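# Sort lettered boxes onto desks with matching letter plates

## Task

Every box carries a letter on its upper face. Move each box onto the office desk whose front-edge plate bears the same letter; if no plate has a box's letter, leave that box untouched. The robot must not tip over or finish leaning, or the job fails. A box counts as placed only if it stays there by itself, not because the robot is still holding or pressing it.

## Robot and tools

Robot: a Hello Robot Stretch 4 with one arm. It has an omni-wheel base, a lift sliding up a mast, a telescoping arm that reaches forward, a wrist with yaw, pitch and roll, and a two-finger gripper. It stands about 1.6 m tall; the base rim lies within 0.23 m of the base origin. Occasionally a loose object gets a brief shove from outside.

Frames: the base frame sits on the floor below the base centre, x ahead, y to the left, z up. hand_pose is reported in it: the point centred between the fingers, 0.015 m short of the tips; with all wrist joints at zero its axes line up with the base frame. The printed hand position may be a little wrong. The odometry frame is where the base frame was when the scene began; base_odometry counts wheel rotation only, so slipping shows up as travel, and heading runs -3.142 to 3.142, left positive.

execute_actions: argument "actions" is a list holding one action or nothing (empty list just reports state and pictures). "cameras" picks images: head_camera, head_left_camera, head_right_camera, wrist_camera or all; omitted/null/["all"] gives all, [] gives none. An action may have "base", "joints", or both, plus optional "pace" and "contact_limits"; or it may be just "end_of_arm". Everything in an action starts at once.
- base: one command only, each a relative offset from where the base last measured itself. translate_m (metres, -2 to 2, forward positive, no turning); strafe_m (metres, -2 to 2, left positive); rotate_rad (radians, -3.2 to 3.2, counter-clockwise positive).
- joints: absolute targets keyed by name. lift_m 0 to 1.2 m; arm_m 0 to 0.55 m extension; wrist_yaw_rad -1.134 to 4.276 (0 ahead, positive left, 3.14 stowed; above 3.4 the arm may block it); wrist_pitch_rad -1.117 to 4.259 (0 level, 1.57 pointing down); wrist_roll_rad -1.117 to 4.259 (0 = fingers level, positive turns clockwise viewed from behind); gripper_m 0 to 0.08 m finger gap. Done tolerances: lift and arm ±0.004, yaw and roll ±0.02, pitch ±0.05, gripper ±0.002. Targets past a joint range are clipped and reported; any other bad value or unknown key rejects the call and nothing moves.
- pace: "slow", "default", "fast", "max"; base speeds 0.1/0.3/0.4/0.6 m/s and 1/2/3/4 rad/s, reduced when the lift is above 0.2 (down to 0.3 m/s, 1 rad/s at 1.2).
- contact_limits: only arm_m, 0 (gentlest) to 0.75 (firmest), default 0.5.
- end_of_arm: "enable_torque" re-powers wrist or gripper motors that shut off.
A joint or base omitted from an action may keep pushing to an earlier target. Each action ends within 15 s. To unfold at the start, send lift_m 0.4 with wrist_yaw_rad 0.

wait: "seconds" 0 to 10; commands nothing, returns the same report.
zoom_image: "camera" plus "region" [x0, y0, x1, y1] pixels from the top-left, at most 504 by 504, on that camera's latest full image. Use it to read box letters and desk plates.
read_manual: returns only licence texts.
finished_scene: "scene" number; ends it irreversibly and reports success.

Result lines: base_status and joint_status tell how each motion ended: done (for the base, wheels turned the full amount even if slipping), off_target (stopped short, may still push), contact_stop_at_<key> (hit something; joint then holds), limit_stop_at_<name>, time_out, torque_fault. on_its_own lists things not commanded in this call; "held at" is a held target. After a contact stop the lift, arm or wheels go slack (lift may sink, base may roll). limit_stop_at_tilt means leaning beyond 6 degrees: lift, arm and wheels go slack until it rights itself. limit_stop_at_own_body means self-collision avoidance; moving away is allowed, and it tends to occur with pitch below -0.2 plus roll below -0.4 or above 4. A stop in one call cancels the later motion calls in that reply. lidar_m: 12 distances in 30-degree sectors, first straight ahead then counter-clockwise (4th left, 7th behind, 10th right); "-" is nothing seen or closer than 0.25 m; it sees tabletops but can miss glass and thin legs. wrist_depth_mm: 7x7 grid of depths, 100 to 2000 mm, rows from top left. base_tilt in degrees (forward/right positive, ~1.5 degree fixed bias). turned_by_wheels vs turned_by_imu differing by over ~0.1 rad hints at a collision or slip. motor_effort: percent of max, positive toward higher values, peak in brackets; wheels positive means turning right. A wrist_pitch effort further from 0 signals a load.

Gripper: to grasp, command a gap narrower than the object. While gripping, gripper_m reads above the command and its effort leaves 0; off_target after closing means something is held, done usually means empty. Effort sustained beyond about 50 shuts the motor off and can drop the load.

Cameras: head_camera looks forward and down from the mast top (turn the base to look around); head_left_camera and head_right_camera are fisheyes aimed more steeply down, showing base and arm; wrist_camera looks along the fingers, tips near the bottom of its image.

Avoid: carrying over 1 kg with arm_m above 0.2 while driving or turning, especially fast; steady pushing or pulling with a high gripper or high contact limit; pressing the gripper into things with base or arm moves (wrist torque fault); dropping, slamming or knocking boxes off. Release each box fully and withdraw so it rests on its own.

Each tool is called by a JSON object that holds its "fn" and its "kwargs", one argument or row to a line.

## Session

{"fn": "execute_actions", "kwargs": {
  "actions": []
}}

Scene clock: 0.00 s.
base_odometry: x=+0.000 y=+0.000 heading=+0.000 (m, m, rad; odometry frame)
turned_by_wheels: +0.000 (rad since the last result)
turned_by_imu: +0.000 (rad since the last result)
base_tilt: forward=+0.2 right=-0.8 (deg)
lidar_m: 1.64 1.52 1.45 1.04 1.01 1.10 1.41 1.34 0.92 0.68 0.65 0.70
base_status: not commanded
joint_positions: lift_m=+0.296 arm_m=-0.001 wrist_yaw_rad=+3.026 wrist_pitch_rad=+0.001 wrist_roll_rad=+0.003 gripper_m=+0.040
joint_status: not commanded
motor_effort: lift_m=+20 arm_m=+0 wrist_yaw_rad=+1 wrist_pitch_rad=-9 wrist_roll_rad=-2 gripper_m=+2 wheel_0=+0 wheel_1=+0 wheel_2=+0 (%)
hand_pose: x=-0.0314 y=+0.1114 z=+0.4738 quat_wxyz=(+0.058, -0.001, +0.002, +0.998) (m; base frame)
wrist_depth_mm: 138 194 - 1708 1308 1060 891 / 108 142 - 1756 1308 1042 891 / 112 142 1863 1756 1336 1060 891 / 133 163 - 1708 1336 1060 891 / 1808 - - 1708 1308 1042 891 / 1708 1708 1576 1576 1205 1060 878 / 1205 - 121 1229 102 976 866
pictures: head_camera, head_left_camera, head_right_camera, wrist_camera
Images, in order (width x height): head_camera 420x560, head_left_camera 420x672, head_right_camera 420x672, wrist_camera 616x392.

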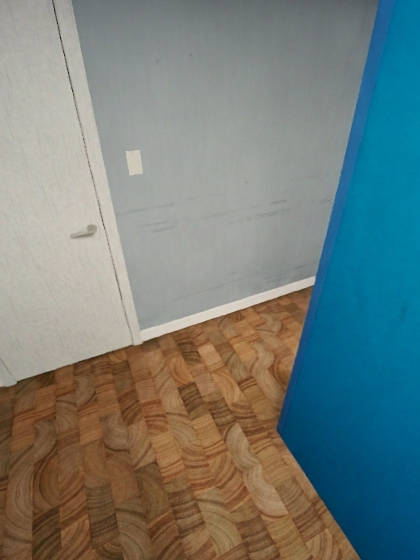

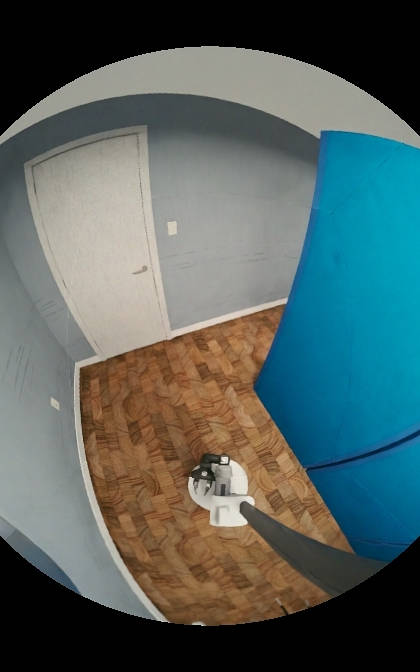

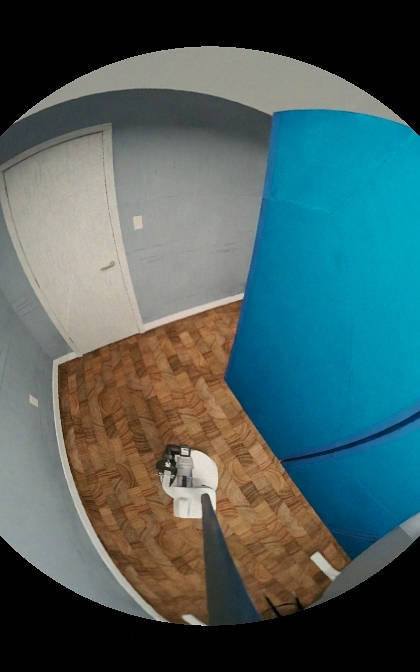

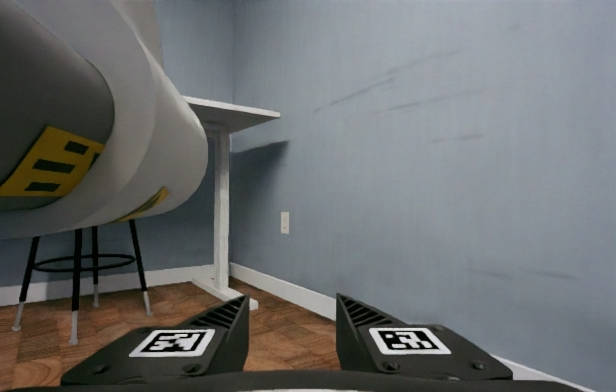

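{"fn": "execute_actions", "kwargs": {
  "actions": [
    {"base": {"rotate_rad": -2.8}, "pace": "fast"}
  ]
}}

Scene clock: 3.43 s.
base_odometry: x=+0.000 y=+0.000 heading=-2.800 (m, m, rad; odometry frame)
turned_by_wheels: -2.800 (rad since the last result)
turned_by_imu: -2.808 (rad since the last result)
base_tilt: forward=+0.3 right=-0.7 (deg)
lidar_m: 1.34 1.12 0.72 0.65 0.67 0.84 1.56 1.58 1.15 1.02 1.03 1.31
base_status: done
joint_positions: lift_m=+0.296 arm_m=-0.001 wrist_yaw_rad=+3.026 wrist_pitch_rad=+0.001 wrist_roll_rad=+0.003 gripper_m=+0.040
joint_status: not commanded
motor_effort: lift_m=+20(20) arm_m=+0(1) wrist_yaw_rad=+1(1) wrist_pitch_rad=-9(9) wrist_roll_rad=-2(0) gripper_m=+2(2) wheel_0=+0(9) wheel_1=-1(8) wheel_2=+0(12) (%)
hand_pose: x=-0.0313 y=+0.1115 z=+0.4738 quat_wxyz=(+0.058, -0.001, +0.002, +0.998) (m; base frame)
wrist_depth_mm: 138 194 1618 1808 1863 798 627 / 108 142 1618 1756 1863 798 627 / 112 142 1618 1756 1921 809 621 / 134 164 1661 1808 1921 809 627 / 1430 1576 1618 1808 1921 809 621 / 1430 1537 1576 1708 1756 798 621 / 1160 - 121 1255 102 732 609
pictures: head_camera, head_left_camera, head_right_camera, wrist_camera
camera_calibration (this result's frames):
wrist_camera: T_world_to_cam=[[0.156096, 0.987725, -0.00578725, -0.111961], [0.0083019, -0.00717082, -0.99994, 0.527561], [-0.987707, 0.156038, -0.00931933, 0.108047], [0, 0, 0, 1]] pos_world=[0.119816, 0.0975098, 0.527888]
Images, in order (width x height): head_camera 420x560, head_left_camera 420x672, head_right_camera 420x672, wrist_camera 616x392.

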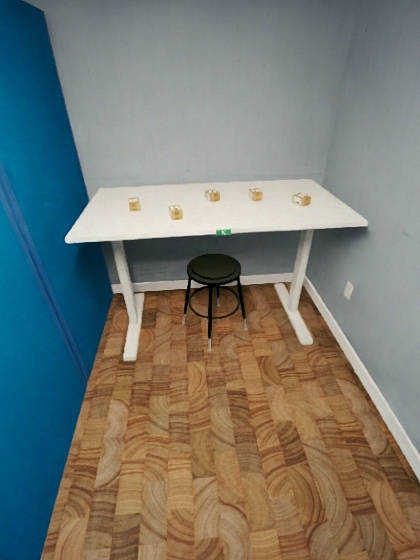

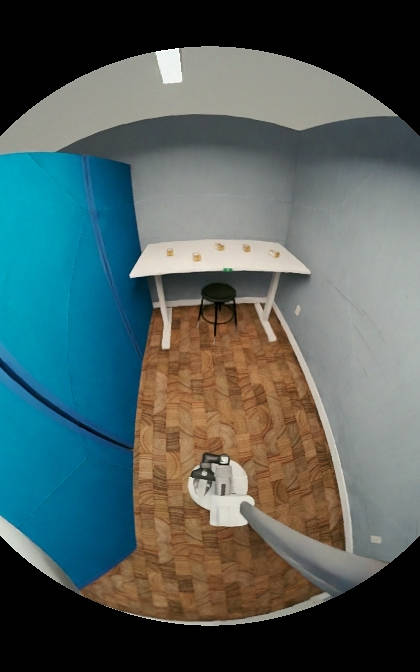

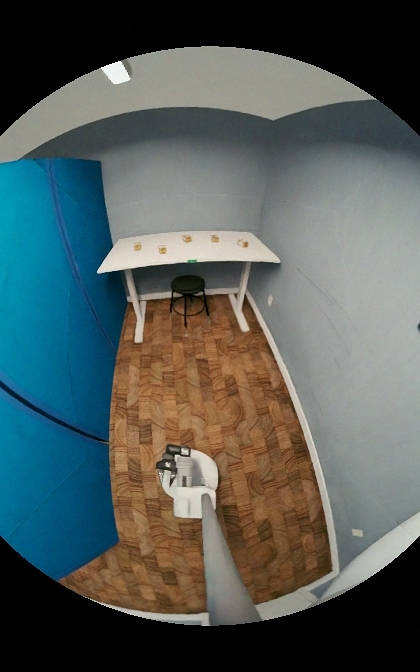

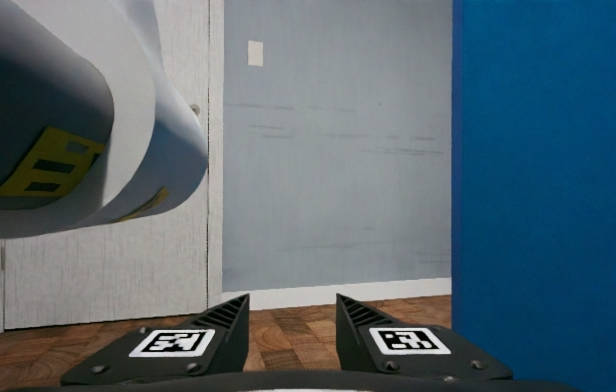

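{"fn": "zoom_image", "kwargs": {
  "camera": "head_camera",
  "region": [100, 170, 340, 250]
}}

Region (100, 170, 340, 250) of head_camera's 420x560 image, scaled by 2.100, with more detail than that image has.

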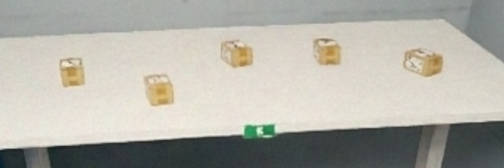

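{"fn": "zoom_image", "kwargs": {
  "camera": "head_camera",
  "region": [190, 180, 270, 245]
}}

{"fn": "zoom_image", "kwargs": {
  "camera": "head_camera",
  "region": [115, 185, 195, 230]
}}

Region (190, 180, 270, 245) of head_camera's 420x560 image, scaled by 6.300, with more detail than that image has; it fills the top 410 rows of this view, and the rest is white.

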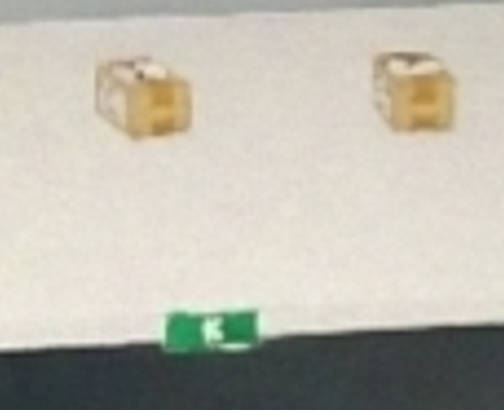

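Region (115, 185, 195, 230) of head_camera's 420x560 image, scaled by 6.300, with more detail than that image has; it fills the top 284 rows of this view, and the rest is white.

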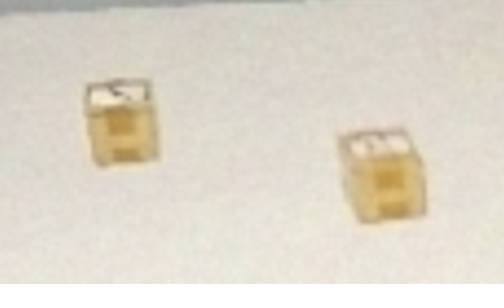

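{"fn": "execute_actions", "kwargs": {
  "actions": [
    {"base": {"rotate_rad": 0.17}, "pace": "fast"}
  ],
  "cameras": []
}}

{"fn": "execute_actions", "kwargs": {
  "actions": [
    {"base": {"translate_m": -1.05}, "pace": "max"}
  ]
}}

Scene clock: 28.00 s.
base_odometry: x=+0.000 y=+0.000 heading=-2.630 (m, m, rad; odometry frame)
turned_by_wheels: +0.170 (rad since the last result)
turned_by_imu: +0.172 (rad since the last result)
base_tilt: forward=+0.2 right=-0.7 (deg)
lidar_m: 1.34 0.92 0.69 0.65 0.70 1.62 1.56 1.45 1.05 1.02 1.10 1.39
base_status: done
joint_positions: lift_m=+0.296 arm_m=-0.001 wrist_yaw_rad=+3.026 wrist_pitch_rad=+0.001 wrist_roll_rad=+0.003 gripper_m=+0.040
joint_status: not commanded
motor_effort: lift_m=+20(20) arm_m=-1(1) wrist_yaw_rad=+0(1) wrist_pitch_rad=-9(9) wrist_roll_rad=-1(1) gripper_m=+2(2) wheel_0=+1(7) wheel_1=+1(5) wheel_2=+1(9) (%)
hand_pose: x=-0.0313 y=+0.1115 z=+0.4738 quat_wxyz=(+0.058, -0.001, +0.002, +0.998) (m; base frame)
wrist_depth_mm: 138 194 1661 1708 1756 1808 707 / 108 142 1618 1708 1756 1808 707 / 112 142 1661 1708 1756 1808 699 / 134 164 1618 1708 1756 1808 707 / 1576 1618 1661 1661 1756 1863 707 / 1576 1576 1576 1661 1756 1756 707 / 1205 - 121 1229 102 1229 691
pictures: none
No camera images: the call's "cameras" was empty. Leave "cameras" out to get every camera's image.

Scene clock: 31.40 s.
base_odometry: x=+0.916 y=+0.514 heading=-2.630 (m, m, rad; odometry frame)
turned_by_wheels: +0.000 (rad since the last result)
turned_by_imu: +0.002 (rad since the last result)
base_tilt: forward=+0.2 right=-0.7 (deg)
lidar_m: 2.39 0.94 0.80 1.94 0.74 0.51 0.47 0.54 0.76 1.01 1.04 1.46
base_status: done
joint_positions: lift_m=+0.296 arm_m=-0.001 wrist_yaw_rad=+3.026 wrist_pitch_rad=+0.001 wrist_roll_rad=+0.003 gripper_m=+0.040
joint_status: not commanded
motor_effort: lift_m=+20(20) arm_m=-1(1) wrist_yaw_rad=+0(1) wrist_pitch_rad=-9(9) wrist_roll_rad=-2(1) gripper_m=+2(2) wheel_0=+0(9) wheel_1=+1(6) wheel_2=-2(13) (%)
hand_pose: x=-0.0313 y=+0.1114 z=+0.4738 quat_wxyz=(+0.058, -0.001, +0.002, +0.998) (m; base frame)
wrist_depth_mm: 138 194 627 640 691 707 723 / 108 142 627 640 683 707 723 / 112 142 627 640 683 699 723 / 134 164 627 634 683 707 723 / 591 615 627 634 691 707 723 / 597 609 621 634 683 707 723 / 591 - 121 634 102 715 723
pictures: head_camera, head_left_camera, head_right_camera, wrist_camera
camera_calibration (this result's frames):
wrist_camera: T_world_to_cam=[[0.156073, 0.987729, -0.00578738, -0.111957], [0.00830206, -0.00717076, -0.99994, 0.527561], [-0.987711, 0.156016, -0.00931934, 0.108048], [0, 0, 0, 1]] pos_world=[0.119814, 0.0975087, 0.527888]
Images, in order (width x height): head_camera 420x560, head_left_camera 420x672, head_right_camera 420x672, wrist_camera 616x392.

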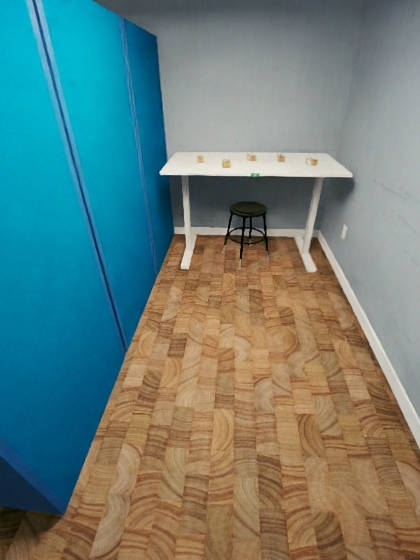

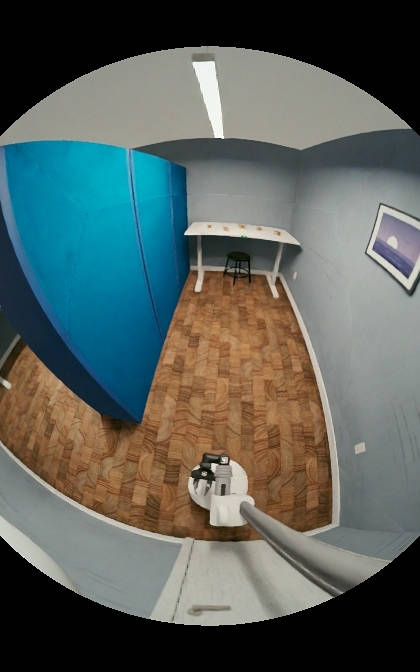

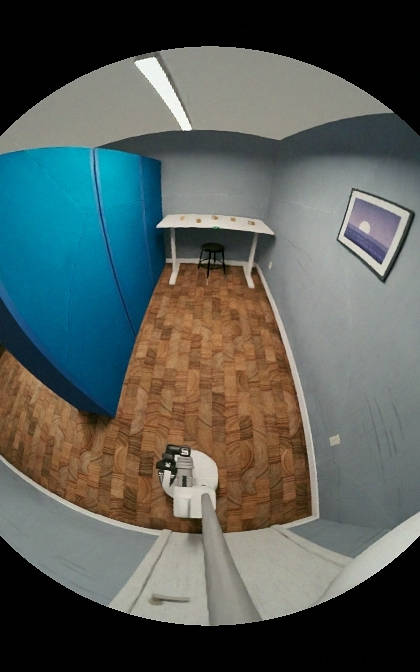

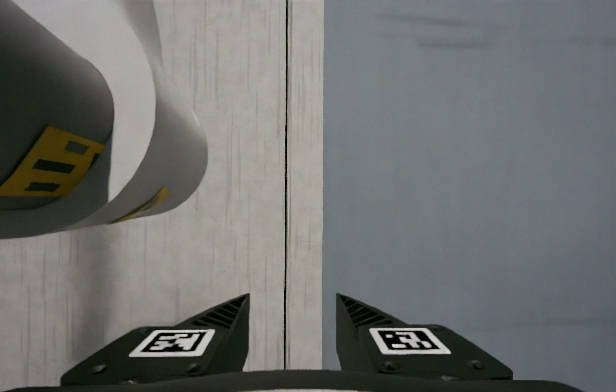

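{"fn": "execute_actions", "kwargs": {
  "actions": [
    {"base": {"strafe_m": 1.5}, "pace": "max"}
  ],
  "cameras": ["head_camera", "head_left_camera", "head_right_camera"]
}}

Scene clock: 37.67 s.
base_odometry: x=+1.650 y=-0.794 heading=-2.630 (m, m, rad; odometry frame)
turned_by_wheels: +0.000 (rad since the last result)
turned_by_imu: -0.002 (rad since the last result)
base_tilt: forward=+0.3 right=-0.7 (deg)
lidar_m: 1.44 2.01 1.47 1.45 0.68 0.52 0.50 0.53 0.73 2.07 0.60 0.55
base_status: done
joint_positions: lift_m=+0.296 arm_m=-0.001 wrist_yaw_rad=+3.026 wrist_pitch_rad=+0.001 wrist_roll_rad=+0.003 gripper_m=+0.040
joint_status: not commanded
motor_effort: lift_m=+20(20) arm_m=-1(1) wrist_yaw_rad=+1(1) wrist_pitch_rad=-9(9) wrist_roll_rad=+0(1) gripper_m=+2(2) wheel_0=+1(14) wheel_1=+0(13) wheel_2=-1(2) (%)
hand_pose: x=-0.0313 y=+0.1114 z=+0.4738 quat_wxyz=(+0.058, -0.001, +0.002, +0.998) (m; base frame)
wrist_depth_mm: 138 194 615 640 654 676 676 / 108 142 615 634 654 668 691 / 112 142 615 634 654 676 691 / 134 163 615 634 654 676 699 / 580 597 615 634 647 668 691 / 585 597 609 634 654 676 699 / 574 - 121 627 102 683 691
pictures: head_camera, head_left_camera, head_right_camera
Images, in order (width x height): head_camera 420x560, head_left_camera 420x672, head_right_camera 420x672.

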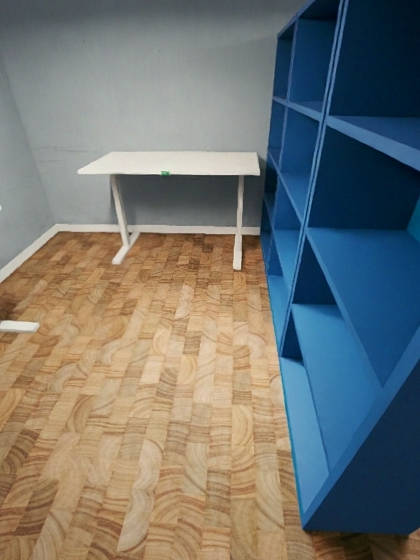

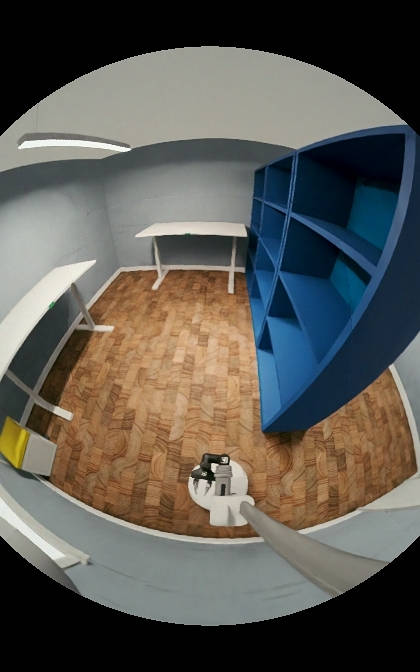

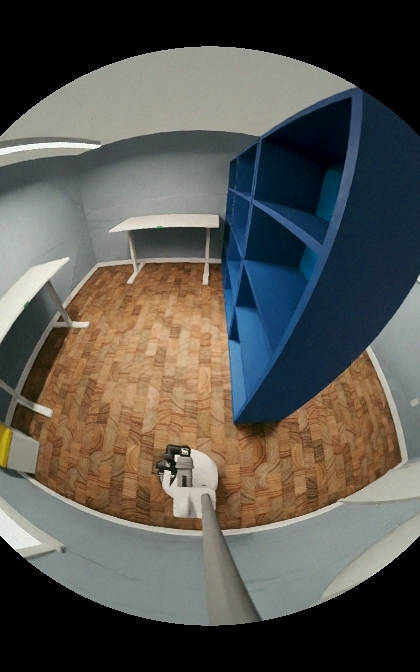

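{"fn": "zoom_image", "kwargs": {
  "camera": "head_camera",
  "region": [145, 160, 185, 185]
}}

{"fn": "zoom_image", "kwargs": {
  "camera": "head_left_camera",
  "region": [30, 285, 75, 325]
}}

Region (145, 160, 185, 185) of head_camera's 420x560 image, scaled by 12.600, with more detail than that image has; it fills the top 315 rows of this view, and the rest is white.

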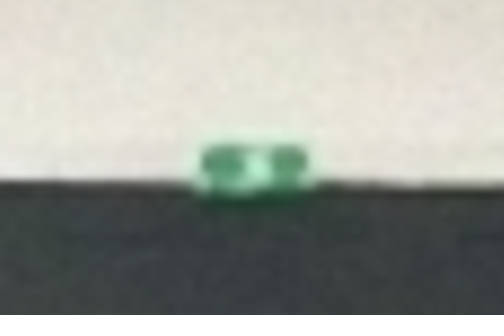

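Region (30, 285, 75, 325) of head_left_camera's 420x672 image, scaled by 11.200, with more detail than that image has.

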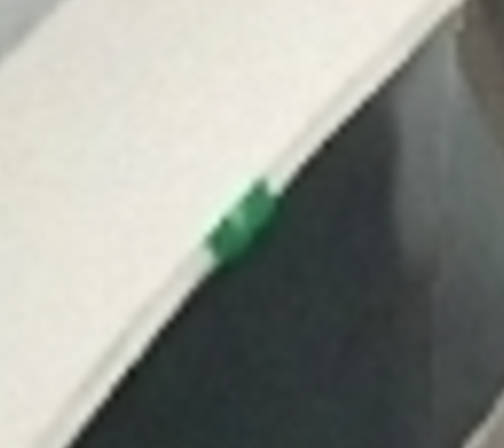

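{"fn": "execute_actions", "kwargs": {
  "actions": [
    {"base": {"rotate_rad": 0.4}, "pace": "fast"}
  ],
  "cameras": []
}}

{"fn": "execute_actions", "kwargs": {
  "actions": [
    {"base": {"translate_m": 1.35}, "joints": {"lift_m": 0.45, "wrist_yaw_rad": 1.6}, "pace": "max"}
  ]
}}

Scene clock: 49.10 s.
base_odometry: x=+1.650 y=-0.794 heading=-2.230 (m, m, rad; odometry frame)
turned_by_wheels: +0.400 (rad since the last result)
turned_by_imu: +0.403 (rad since the last result)
base_tilt: forward=+0.3 right=-0.7 (deg)
lidar_m: 2.46 1.56 1.44 0.74 0.52 0.50 0.51 0.63 1.40 0.71 0.55 0.98
base_status: done
joint_positions: lift_m=+0.296 arm_m=-0.001 wrist_yaw_rad=+3.026 wrist_pitch_rad=+0.001 wrist_roll_rad=+0.003 gripper_m=+0.040
joint_status: not commanded
motor_effort: lift_m=+20(20) arm_m=-1(1) wrist_yaw_rad=+0(0) wrist_pitch_rad=-9(9) wrist_roll_rad=-1(1) gripper_m=+2(2) wheel_0=+0(7) wheel_1=+2(7) wheel_2=+1(7) (%)
hand_pose: x=-0.0313 y=+0.1114 z=+0.4738 quat_wxyz=(+0.058, -0.001, +0.002, +0.998) (m; base frame)
wrist_depth_mm: 138 194 654 609 569 535 508 / 108 143 654 609 569 530 508 / 112 142 640 603 569 535 508 / 134 163 640 603 569 535 504 / 759 707 647 609 564 530 500 / 759 707 634 609 559 535 504 / 778 - 121 603 102 521 504
pictures: none
No camera images: the call's "cameras" was empty. Leave "cameras" out to get every camera's image.

Scene clock: 53.03 s.
base_odometry: x=+0.823 y=-1.861 heading=-2.230 (m, m, rad; odometry frame)
turned_by_wheels: +0.000 (rad since the last result)
turned_by_imu: +0.000 (rad since the last result)
base_tilt: forward=+0.3 right=-0.7 (deg)
lidar_m: 1.20 0.95 0.86 0.88 1.15 1.69 1.77 0.95 0.89 0.89 1.16 1.18
base_status: done
joint_positions: lift_m=+0.450 arm_m=-0.001 wrist_yaw_rad=+1.600 wrist_pitch_rad=+0.001 wrist_roll_rad=+0.003 gripper_m=+0.040
joint_status: all done
motor_effort: lift_m=+21(25) arm_m=-1(1) wrist_yaw_rad=+0(6) wrist_pitch_rad=-8(10) wrist_roll_rad=+0(0) gripper_m=+2(3) wheel_0=-2(7) wheel_1=-1(7) wheel_2=+1(14) (%)
hand_pose: x=+0.2510 y=+0.2151 z=+0.6278 quat_wxyz=(+0.697, +0.001, +0.002, +0.717) (m; base frame)
wrist_depth_mm: 1808 - 1808 1618 1464 1308 1229 / 1863 - 1808 960 854 768 820 / 1756 1430 1281 1537 1464 1281 1229 / 1808 - 1808 1661 1499 1336 1229 / 1537 1708 1808 1661 1499 1336 1255 / 1430 1661 1756 1618 1430 1336 1229 / 1397 - 121 1618 102 960 1229
pictures: head_camera, head_left_camera, head_right_camera, wrist_camera
camera_calibration (this result's frames):
wrist_camera: T_world_to_cam=[[0.999918, -0.0114389, -0.0057924, -0.254351], [-0.00589674, -0.00910843, -0.999941, 0.684021], [0.0113855, 0.999893, -0.00917514, -0.060255], [0, 0, 0, 1]] pos_world=[0.25905, 0.0635694, 0.681955]
Images, in order (width x height): head_camera 420x560, head_left_camera 420x672, head_right_camera 420x672, wrist_camera 616x392.

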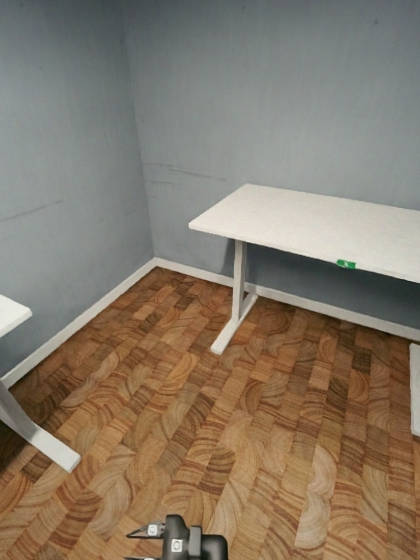

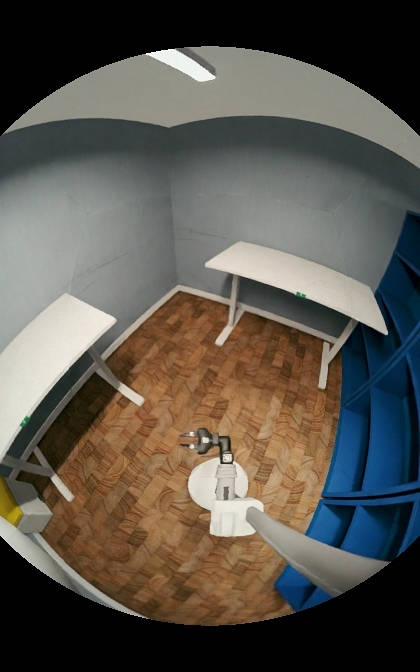

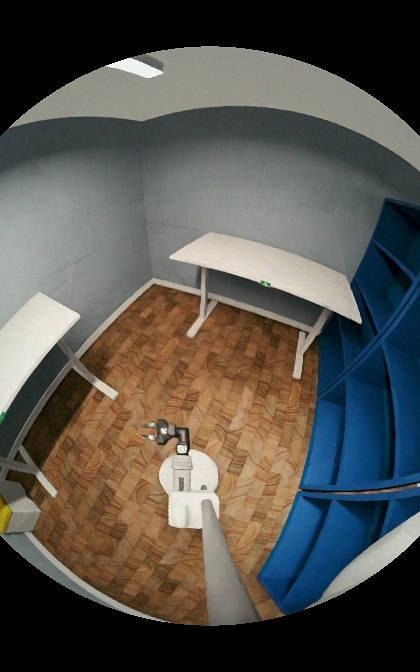

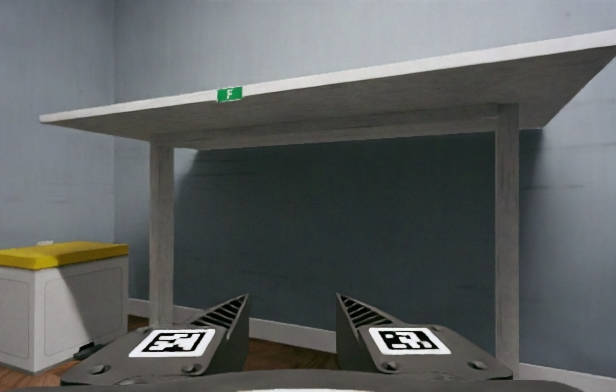

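{"fn": "zoom_image", "kwargs": {
  "camera": "wrist_camera",
  "region": [200, 75, 260, 115]
}}

{"fn": "zoom_image", "kwargs": {
  "camera": "head_camera",
  "region": [325, 250, 370, 280]
}}

Region (200, 75, 260, 115) of wrist_camera's 616x392 image, scaled by 8.400.

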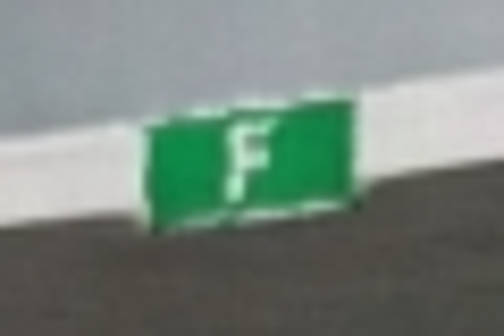

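Region (325, 250, 370, 280) of head_camera's 420x560 image, scaled by 11.200, with more detail than that image has.

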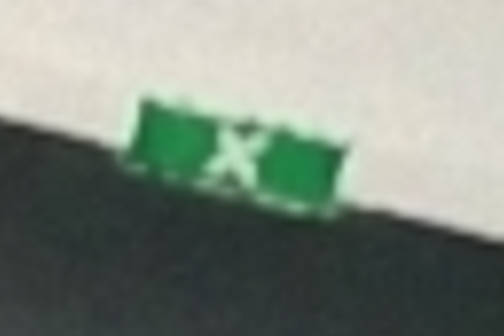

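{"fn": "zoom_image", "kwargs": {
  "camera": "wrist_camera",
  "region": [0, 210, 140, 300]
}}

Region (0, 210, 140, 300) of wrist_camera's 616x392 image, scaled by 3.600; it fills the top 324 rows of this view, and the rest is white.

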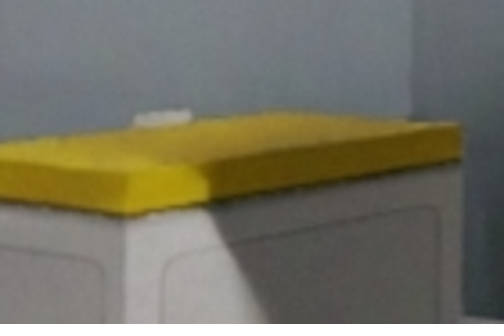

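{"fn": "execute_actions", "kwargs": {
  "actions": [
    {"base": {"translate_m": -1.35}, "joints": {"lift_m": 0.22, "wrist_yaw_rad": 1.9}, "pace": "max"}
  ],
  "cameras": []
}}

{"fn": "execute_actions", "kwargs": {
  "actions": [
    {"base": {"rotate_rad": -0.4}, "pace": "max"}
  ],
  "cameras": ["head_right_camera"]
}}

Scene clock: 87.90 s.
base_odometry: x=+1.650 y=-0.794 heading=-2.230 (m, m, rad; odometry frame)
turned_by_wheels: +0.000 (rad since the last result)
turned_by_imu: +0.003 (rad since the last result)
base_tilt: forward=+0.2 right=-0.7 (deg)
lidar_m: 2.47 1.53 1.45 0.73 0.54 0.49 0.49 0.65 1.38 0.72 0.56 0.94
base_status: done
joint_positions: lift_m=+0.220 arm_m=-0.001 wrist_yaw_rad=+1.900 wrist_pitch_rad=+0.002 wrist_roll_rad=+0.003 gripper_m=+0.040
joint_status: all done
motor_effort: lift_m=+19(20) arm_m=-1(0) wrist_yaw_rad=+1(7) wrist_pitch_rad=-9(9) wrist_roll_rad=+0(1) gripper_m=+2(2) wheel_0=+0(7) wheel_1=+2(7) wheel_2=+0(16) (%)
hand_pose: x=+0.1838 y=+0.2295 z=+0.3980 quat_wxyz=(+0.582, +0.000, +0.002, +0.813) (m; base frame)
wrist_depth_mm: 574 668 788 1025 1430 1863 1661 / 574 668 798 1008 1430 1808 1661 / 574 661 809 1042 1397 1863 1661 / 569 676 820 1042 1430 1808 1618 / 574 676 809 1042 1397 1281 1618 / 574 654 750 1008 1308 1255 1397 / 564 - 121 976 102 1060 976
pictures: none
No camera images: the call's "cameras" was empty. Leave "cameras" out to get every camera's image.

Scene clock: 88.83 s.
base_odometry: x=+1.650 y=-0.794 heading=-2.630 (m, m, rad; odometry frame)
turned_by_wheels: -0.400 (rad since the last result)
turned_by_imu: -0.401 (rad since the last result)
base_tilt: forward=+0.3 right=-0.7 (deg)
lidar_m: 1.45 2.01 1.49 1.44 0.68 0.52 0.49 0.52 0.73 2.03 0.61 0.55
base_status: done
joint_positions: lift_m=+0.220 arm_m=-0.001 wrist_yaw_rad=+1.900 wrist_pitch_rad=+0.002 wrist_roll_rad=+0.003 gripper_m=+0.040
joint_status: not commanded
motor_effort: lift_m=+19(19) arm_m=-1(1) wrist_yaw_rad=+0(1) wrist_pitch_rad=-9(8) wrist_roll_rad=-1(1) gripper_m=+2(2) wheel_0=-1(8) wheel_1=-1(8) wheel_2=-3(6) (%)
hand_pose: x=+0.1838 y=+0.2295 z=+0.3980 quat_wxyz=(+0.582, +0.000, +0.002, +0.813) (m; base frame)
wrist_depth_mm: 723 946 1336 - - 1863 1808 / 741 960 1336 - - 1499 1397 / 732 960 1336 - - 1863 1808 / 741 946 1336 1921 - 1863 1756 / 741 960 1336 1537 - 1921 1808 / 741 904 1138 1499 1464 1499 1464 / 715 - 121 1060 102 1042 991
pictures: head_right_camera
Images, in order (width x height): head_right_camera 420x672.

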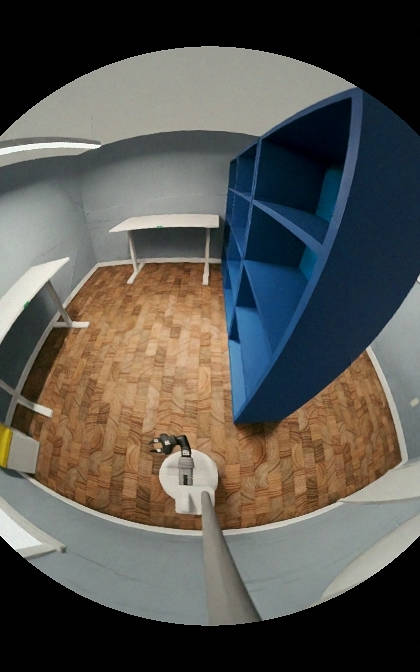

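{"fn": "execute_actions", "kwargs": {
  "actions": [
    {"base": {"strafe_m": -1.5}, "pace": "max"}
  ],
  "cameras": []
}}

{"fn": "execute_actions", "kwargs": {
  "actions": [
    {"base": {"translate_m": 1.88}, "joints": {"lift_m": 0.95, "wrist_yaw_rad": 0, "wrist_pitch_rad": 0.45, "gripper_m": 0.08}, "pace": "max"}
  ]
}}

Scene clock: 95.23 s.
base_odometry: x=+0.916 y=+0.514 heading=-2.630 (m, m, rad; odometry frame)
turned_by_wheels: +0.000 (rad since the last result)
turned_by_imu: +0.007 (rad since the last result)
base_tilt: forward=+0.2 right=-0.7 (deg)
lidar_m: 2.40 0.96 0.82 1.94 0.74 0.52 0.47 0.53 0.76 1.00 1.07 1.47
base_status: done
joint_positions: lift_m=+0.220 arm_m=-0.001 wrist_yaw_rad=+1.900 wrist_pitch_rad=+0.002 wrist_roll_rad=+0.003 gripper_m=+0.040
joint_status: not commanded
motor_effort: lift_m=+19(19) arm_m=-1(1) wrist_yaw_rad=+0(1) wrist_pitch_rad=-9(9) wrist_roll_rad=-2(1) gripper_m=+2(2) wheel_0=-2(14) wheel_1=+0(12) wheel_2=+0(3) (%)
hand_pose: x=+0.1838 y=+0.2295 z=+0.3980 quat_wxyz=(+0.582, +0.000, +0.002, +0.813) (m; base frame)
wrist_depth_mm: 759 991 1397 - - - 544 / 768 991 1366 - - - 544 / 768 976 1366 - - - 544 / 759 976 1430 - - - 544 / 768 991 1397 - - - 544 / 768 946 1182 1499 1464 1336 544 / 732 - 121 1042 102 931 517
pictures: none
No camera images: the call's "cameras" was empty. Leave "cameras" out to get every camera's image.

Scene clock: 99.97 s.
base_odometry: x=-0.724 y=-0.406 heading=-2.630 (m, m, rad; odometry frame)
turned_by_wheels: +0.000 (rad since the last result)
turned_by_imu: +0.000 (rad since the last result)
base_tilt: forward=+0.2 right=-0.7 (deg)
lidar_m: 0.50 0.54 0.66 0.63 0.67 0.94 2.39 1.45 1.10 1.05 0.73 0.54
base_status: done
joint_positions: lift_m=+0.950 arm_m=-0.001 wrist_yaw_rad=+0.000 wrist_pitch_rad=+0.453 wrist_roll_rad=+0.003 gripper_m=+0.080
joint_status: all done
motor_effort: lift_m=+21(25) arm_m=-1(1) wrist_yaw_rad=-1(9) wrist_pitch_rad=-8(7) wrist_roll_rad=-2(1) gripper_m=+4(3) wheel_0=-1(8) wheel_1=-1(8) wheel_2=+1(15) (%)
hand_pose: x=+0.3611 y=-0.0874 z=+1.0351 quat_wxyz=(+0.975, +0.002, +0.224, +0.000) (m; base frame)
wrist_depth_mm: 960 976 976 976 976 960 976 / 960 1025 1042 1025 1025 1008 1025 / 640 591 661 676 661 647 715 / 445 452 442 462 469 473 477 / 342 343 347 351 355 359 362 / 931 866 1366 854 343 1366 1336 / - 107 1336 723 140 - 891
pictures: head_camera, head_left_camera, head_right_camera, wrist_camera
camera_calibration (this result's frames):
wrist_camera: T_world_to_cam=[[-0.0389981, -0.999161, 0.0125348, -0.0957177], [-0.444073, 0.00609228, -0.89597, 1.14112], [0.895141, -0.0405075, -0.443938, 0.284737], [0, 0, 0, 1]] pos_world=[0.248128, -0.0910554, 1.15001]
Images, in order (width x height): head_camera 420x560, head_left_camera 420x672, head_right_camera 420x672, wrist_camera 616x392.

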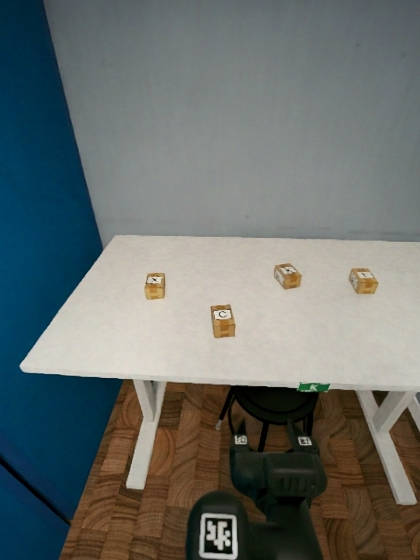

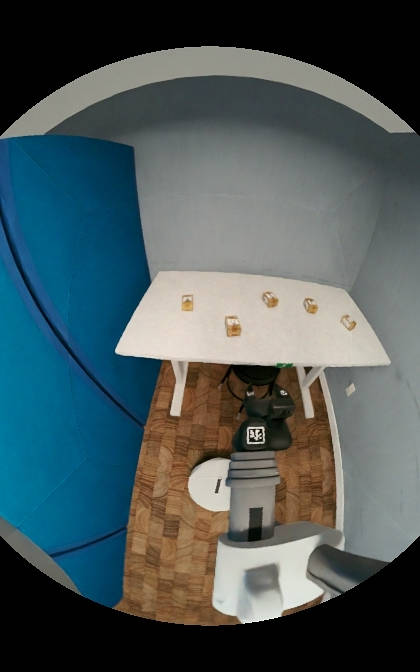

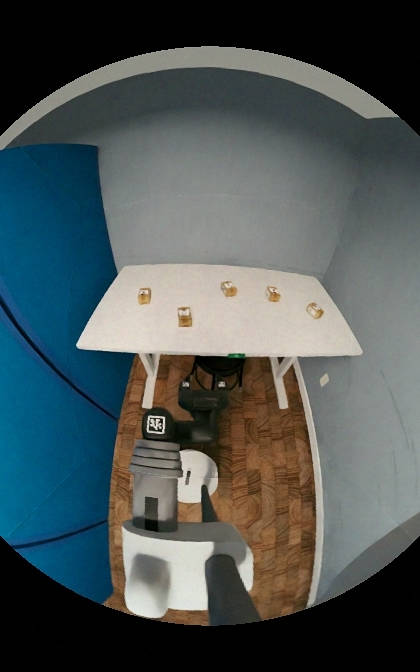

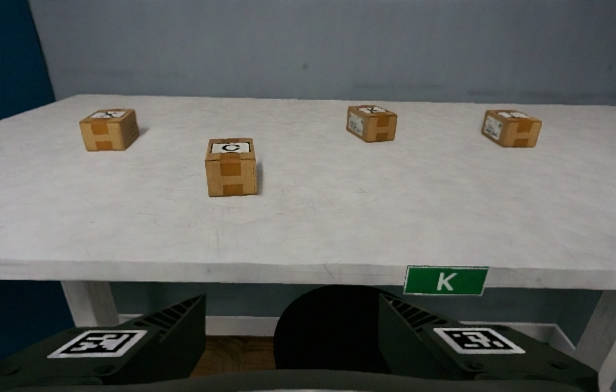

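{"fn": "zoom_image", "kwargs": {
  "camera": "head_camera",
  "region": [130, 255, 260, 345]
}}

{"fn": "zoom_image", "kwargs": {
  "camera": "head_camera",
  "region": [260, 250, 390, 305]
}}

{"fn": "zoom_image", "kwargs": {
  "camera": "head_right_camera",
  "region": [255, 275, 335, 330]
}}

Region (130, 255, 260, 345) of head_camera's 420x560 image, scaled by 3.877, with more detail than that image has; it fills the top 349 rows of this view, and the rest is white.

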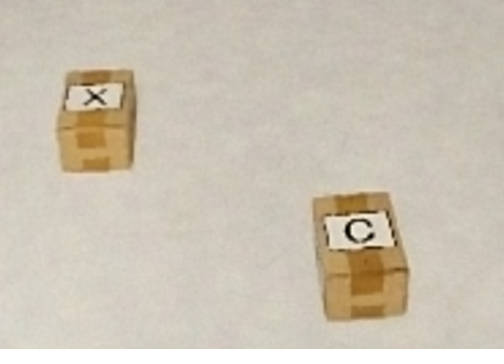

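Region (260, 250, 390, 305) of head_camera's 420x560 image, scaled by 3.877, with more detail than that image has; it fills the top 213 rows of this view, and the rest is white.

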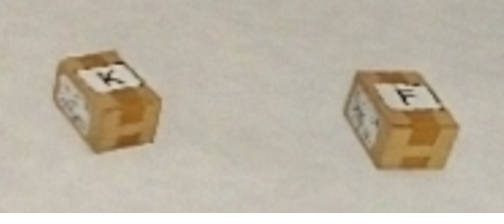

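Region (255, 275, 335, 330) of head_right_camera's 420x672 image, scaled by 6.300, with more detail than that image has; it fills the top 346 rows of this view, and the rest is white.

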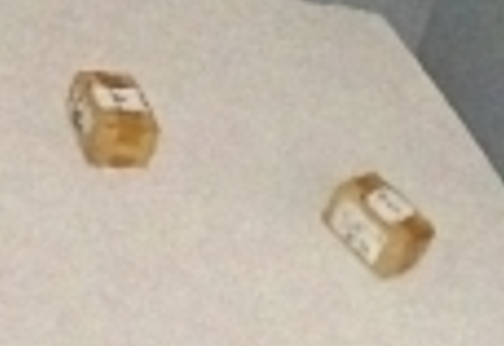

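{"fn": "zoom_image", "kwargs": {
  "camera": "wrist_camera",
  "region": [60, 95, 160, 165]
}}

{"fn": "zoom_image", "kwargs": {
  "camera": "wrist_camera",
  "region": [465, 95, 565, 165]
}}

Region (60, 95, 160, 165) of wrist_camera's 616x392 image, scaled by 5.040; it fills the top 353 rows of this view, and the rest is white.

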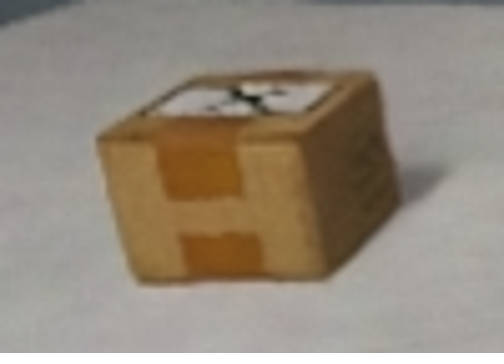

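Region (465, 95, 565, 165) of wrist_camera's 616x392 image, scaled by 5.040; it fills the top 353 rows of this view, and the rest is white.

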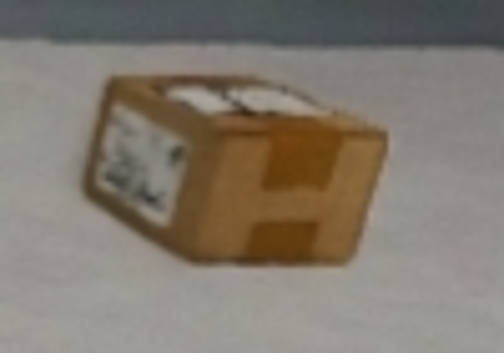

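{"fn": "execute_actions", "kwargs": {
  "actions": [
    {"base": {"strafe_m": -0.418}, "joints": {"lift_m": 0.9, "arm_m": 0.40}, "pace": "max"}
  ],
  "cameras": ["head_camera", "wrist_camera"]
}}

Scene clock: 135.07 s.
base_odometry: x=-0.928 y=-0.041 heading=-2.630 (m, m, rad; odometry frame)
turned_by_wheels: +0.000 (rad since the last result)
turned_by_imu: +0.004 (rad since the last result)
base_tilt: forward=+0.2 right=-0.7 (deg)
lidar_m: 0.50 0.53 0.75 1.05 1.12 1.55 2.40 0.86 0.67 0.63 0.68 0.52
base_status: done
joint_positions: lift_m=+0.900 arm_m=+0.399 wrist_yaw_rad=+0.000 wrist_pitch_rad=+0.453 wrist_roll_rad=+0.003 gripper_m=+0.080
joint_status: all done
motor_effort: lift_m=+19(20) arm_m=+7(8) wrist_yaw_rad=+0(1) wrist_pitch_rad=-8(9) wrist_roll_rad=-1(1) gripper_m=+4(4) wheel_0=-2(8) wheel_1=+3(9) wheel_2=+0(2) (%)
hand_pose: x=+0.7610 y=-0.0874 z=+0.9853 quat_wxyz=(+0.975, +0.002, +0.224, +0.000) (m; base frame)
wrist_depth_mm: 609 609 609 609 609 603 603 / 654 647 647 647 647 647 647 / 473 488 488 500 508 521 530 / 329 334 300 260 347 353 355 / 254 256 258 262 264 265 267 / 206 207 208 211 203 214 216 / - 107 176 182 140 - -
pictures: head_camera, wrist_camera
camera_calibration (this result's frames):
wrist_camera: T_world_to_cam=[[-0.0390142, -0.99916, 0.012536, -0.0794906], [-0.444104, 0.0060998, -0.895955, 1.27406], [0.895126, -0.0405222, -0.443968, -0.0952891], [0, 0, 0, 1]] pos_world=[0.64801, -0.0910567, 1.10019]
Images, in order (width x height): head_camera 420x560, wrist_camera 616x392.

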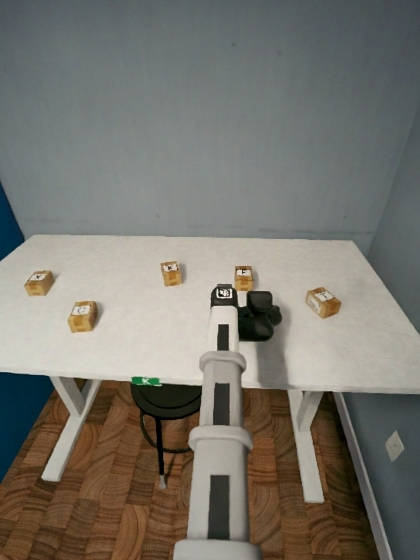

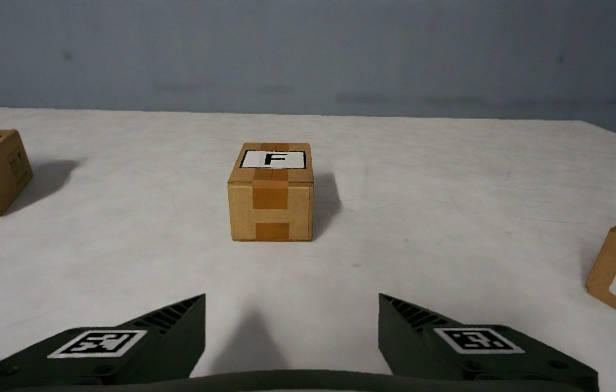

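{"fn": "zoom_image", "kwargs": {
  "camera": "head_camera",
  "region": [200, 255, 360, 350]
}}

{"fn": "zoom_image", "kwargs": {
  "camera": "wrist_camera",
  "region": [190, 130, 400, 310]
}}

Region (200, 255, 360, 350) of head_camera's 420x560 image, scaled by 3.150, with more detail than that image has; it fills the top 299 rows of this view, and the rest is white.

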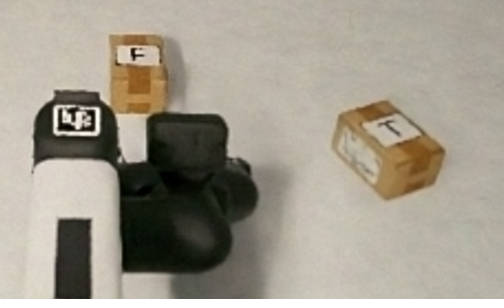

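Region (190, 130, 400, 310) of wrist_camera's 616x392 image, scaled by 2.400; it fills the top 432 rows of this view, and the rest is white.

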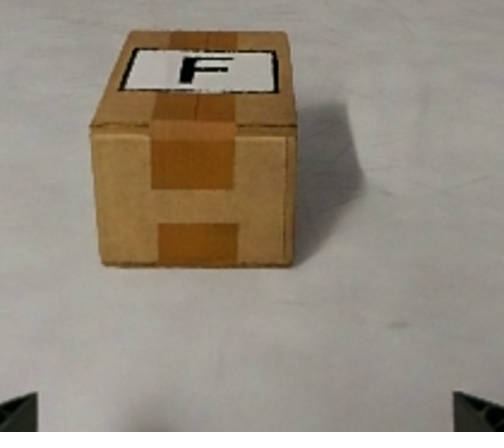

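{"fn": "execute_actions", "kwargs": {
  "actions": [
    {"base": {"strafe_m": 0.0165}, "joints": {"lift_m": 0.892, "arm_m": 0.485}, "pace": "max"}
  ],
  "cameras": ["wrist_camera"]
}}

Scene clock: 148.53 s.
base_odometry: x=-0.920 y=-0.056 heading=-2.630 (m, m, rad; odometry frame)
turned_by_wheels: +0.000 (rad since the last result)
turned_by_imu: +0.001 (rad since the last result)
base_tilt: forward=+0.3 right=-0.8 (deg)
lidar_m: 0.50 0.54 0.75 1.04 1.09 1.52 2.38 0.90 0.69 0.65 0.70 0.53
base_status: done
joint_positions: lift_m=+0.892 arm_m=+0.484 wrist_yaw_rad=+0.000 wrist_pitch_rad=+0.453 wrist_roll_rad=+0.003 gripper_m=+0.080
joint_status: all done
motor_effort: lift_m=+19(19) arm_m=+7(7) wrist_yaw_rad=-1(1) wrist_pitch_rad=-8(9) wrist_roll_rad=-2(1) gripper_m=+4(4) wheel_0=-2(9) wheel_1=+2(9) wheel_2=+0(5) (%)
hand_pose: x=+0.8460 y=-0.0874 z=+0.9773 quat_wxyz=(+0.974, +0.002, +0.224, +0.000) (m; base frame)
wrist_depth_mm: 535 535 530 530 535 530 530 / 564 569 564 564 564 564 564 / 449 455 462 473 484 492 500 / 312 317 303 210 329 334 338 / 239 242 223 173 249 252 254 / 195 196 185 185 193 202 204 / - 107 166 172 140 - -
pictures: wrist_camera
camera_calibration (this result's frames):
wrist_camera: T_world_to_cam=[[-0.0389242, -0.999163, 0.0125384, -0.0761353], [-0.444163, 0.00606026, -0.895926, 1.30466], [0.8951, -0.0404423, -0.444027, -0.174854], [0, 0, 0, 1]] pos_world=[0.73303, -0.0910497, 1.09219]
Images, in order (width x height): wrist_camera 616x392.

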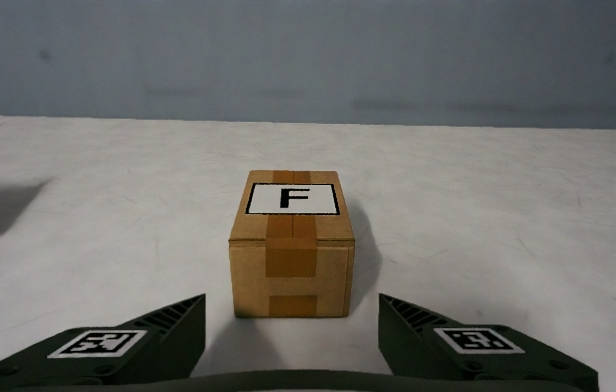

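{"fn": "execute_actions", "kwargs": {
  "actions": [
    {"joints": {"arm_m": 0.55}, "pace": "max"}
  ],
  "cameras": []
}}

{"fn": "execute_actions", "kwargs": {
  "actions": [
    {"joints": {"gripper_m": 0.045}}
  ],
  "cameras": ["wrist_camera"]
}}

Scene clock: 151.70 s.
base_odometry: x=-0.920 y=-0.056 heading=-2.630 (m, m, rad; odometry frame)
turned_by_wheels: +0.000 (rad since the last result)
turned_by_imu: +0.001 (rad since the last result)
base_tilt: forward=+0.2 right=-0.7 (deg)
lidar_m: 0.50 0.54 0.74 1.03 1.09 1.53 2.38 0.91 0.68 0.65 0.69 0.53
base_status: not commanded
joint_positions: lift_m=+0.892 arm_m=+0.548 wrist_yaw_rad=+0.000 wrist_pitch_rad=+0.453 wrist_roll_rad=+0.003 gripper_m=+0.080
joint_status: all done
joint sent to its limit — the command would take arm_m past its upper limit, so that joint was sent only as far as its limit.
motor_effort: lift_m=+19(19) arm_m=+7(7) wrist_yaw_rad=+0(1) wrist_pitch_rad=-8(9) wrist_roll_rad=-1(2) gripper_m=+4(4) wheel_0=-2(2) wheel_1=+2(2) wheel_2=+0(0) (%)
hand_pose: x=+0.9097 y=-0.0874 z=+0.9773 quat_wxyz=(+0.974, +0.002, +0.224, +0.000) (m; base frame)
wrist_depth_mm: 480 477 477 473 477 473 473 / 508 508 508 504 504 508 500 / 445 455 466 473 480 488 525 / 312 315 319 324 327 334 336 / 239 242 222 159 249 251 253 / 195 195 133 129 147 202 203 / - 107 113 113 116 - -
pictures: none
No camera images: the call's "cameras" was empty. Leave "cameras" out to get every camera's image.

Scene clock: 152.73 s.
base_odometry: x=-0.920 y=-0.056 heading=-2.630 (m, m, rad; odometry frame)
turned_by_wheels: +0.000 (rad since the last result)
turned_by_imu: +0.000 (rad since the last result)
base_tilt: forward=+0.3 right=-0.7 (deg)
lidar_m: 0.50 0.52 0.75 1.04 1.09 1.54 2.39 0.88 0.68 0.65 0.69 0.53
base_status: not commanded
joint_positions: lift_m=+0.892 arm_m=+0.548 wrist_yaw_rad=+0.000 wrist_pitch_rad=+0.453 wrist_roll_rad=+0.003 gripper_m=+0.059
joint_status: gripper_m off_target (ended at +0.059, target +0.045)
on_its_own: gripper_m is held at +0.054, not at your +0.045, by its contact guard: the fingers met something
motor_effort: lift_m=+19(19) arm_m=+7(7) wrist_yaw_rad=+0(0) wrist_pitch_rad=-8(8) wrist_roll_rad=-2(1) gripper_m=-37(35) wheel_0=-2(2) wheel_1=+2(2) wheel_2=+0(0) (%)
hand_pose: x=+0.9097 y=-0.0874 z=+0.9773 quat_wxyz=(+0.974, +0.002, +0.224, +0.000) (m; base frame)
wrist_depth_mm: 477 477 477 477 473 473 477 / 508 508 508 504 504 504 504 / 449 452 466 473 484 488 521 / 312 315 320 324 327 330 336 / 240 242 223 159 248 251 253 / 195 196 133 129 140 202 204 / 169 - 113 113 114 - 176
pictures: wrist_camera
camera_calibration (this result's frames):
wrist_camera: T_world_to_cam=[[-0.0389951, -0.999161, 0.0125393, -0.0736027], [-0.444206, 0.006093, -0.895904, 1.333], [0.895076, -0.0405059, -0.444071, -0.23188], [0, 0, 0, 1]] pos_world=[0.796806, -0.0910553, 1.09219]
Images, in order (width x height): wrist_camera 616x392.

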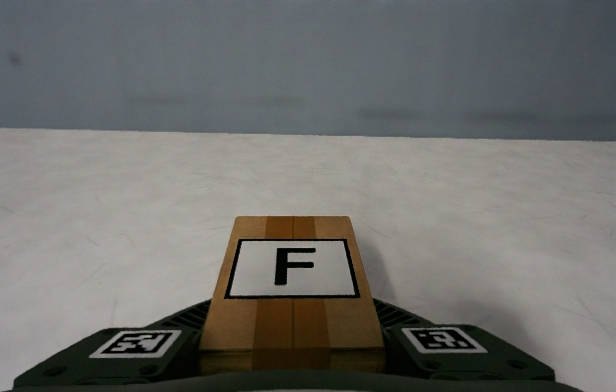

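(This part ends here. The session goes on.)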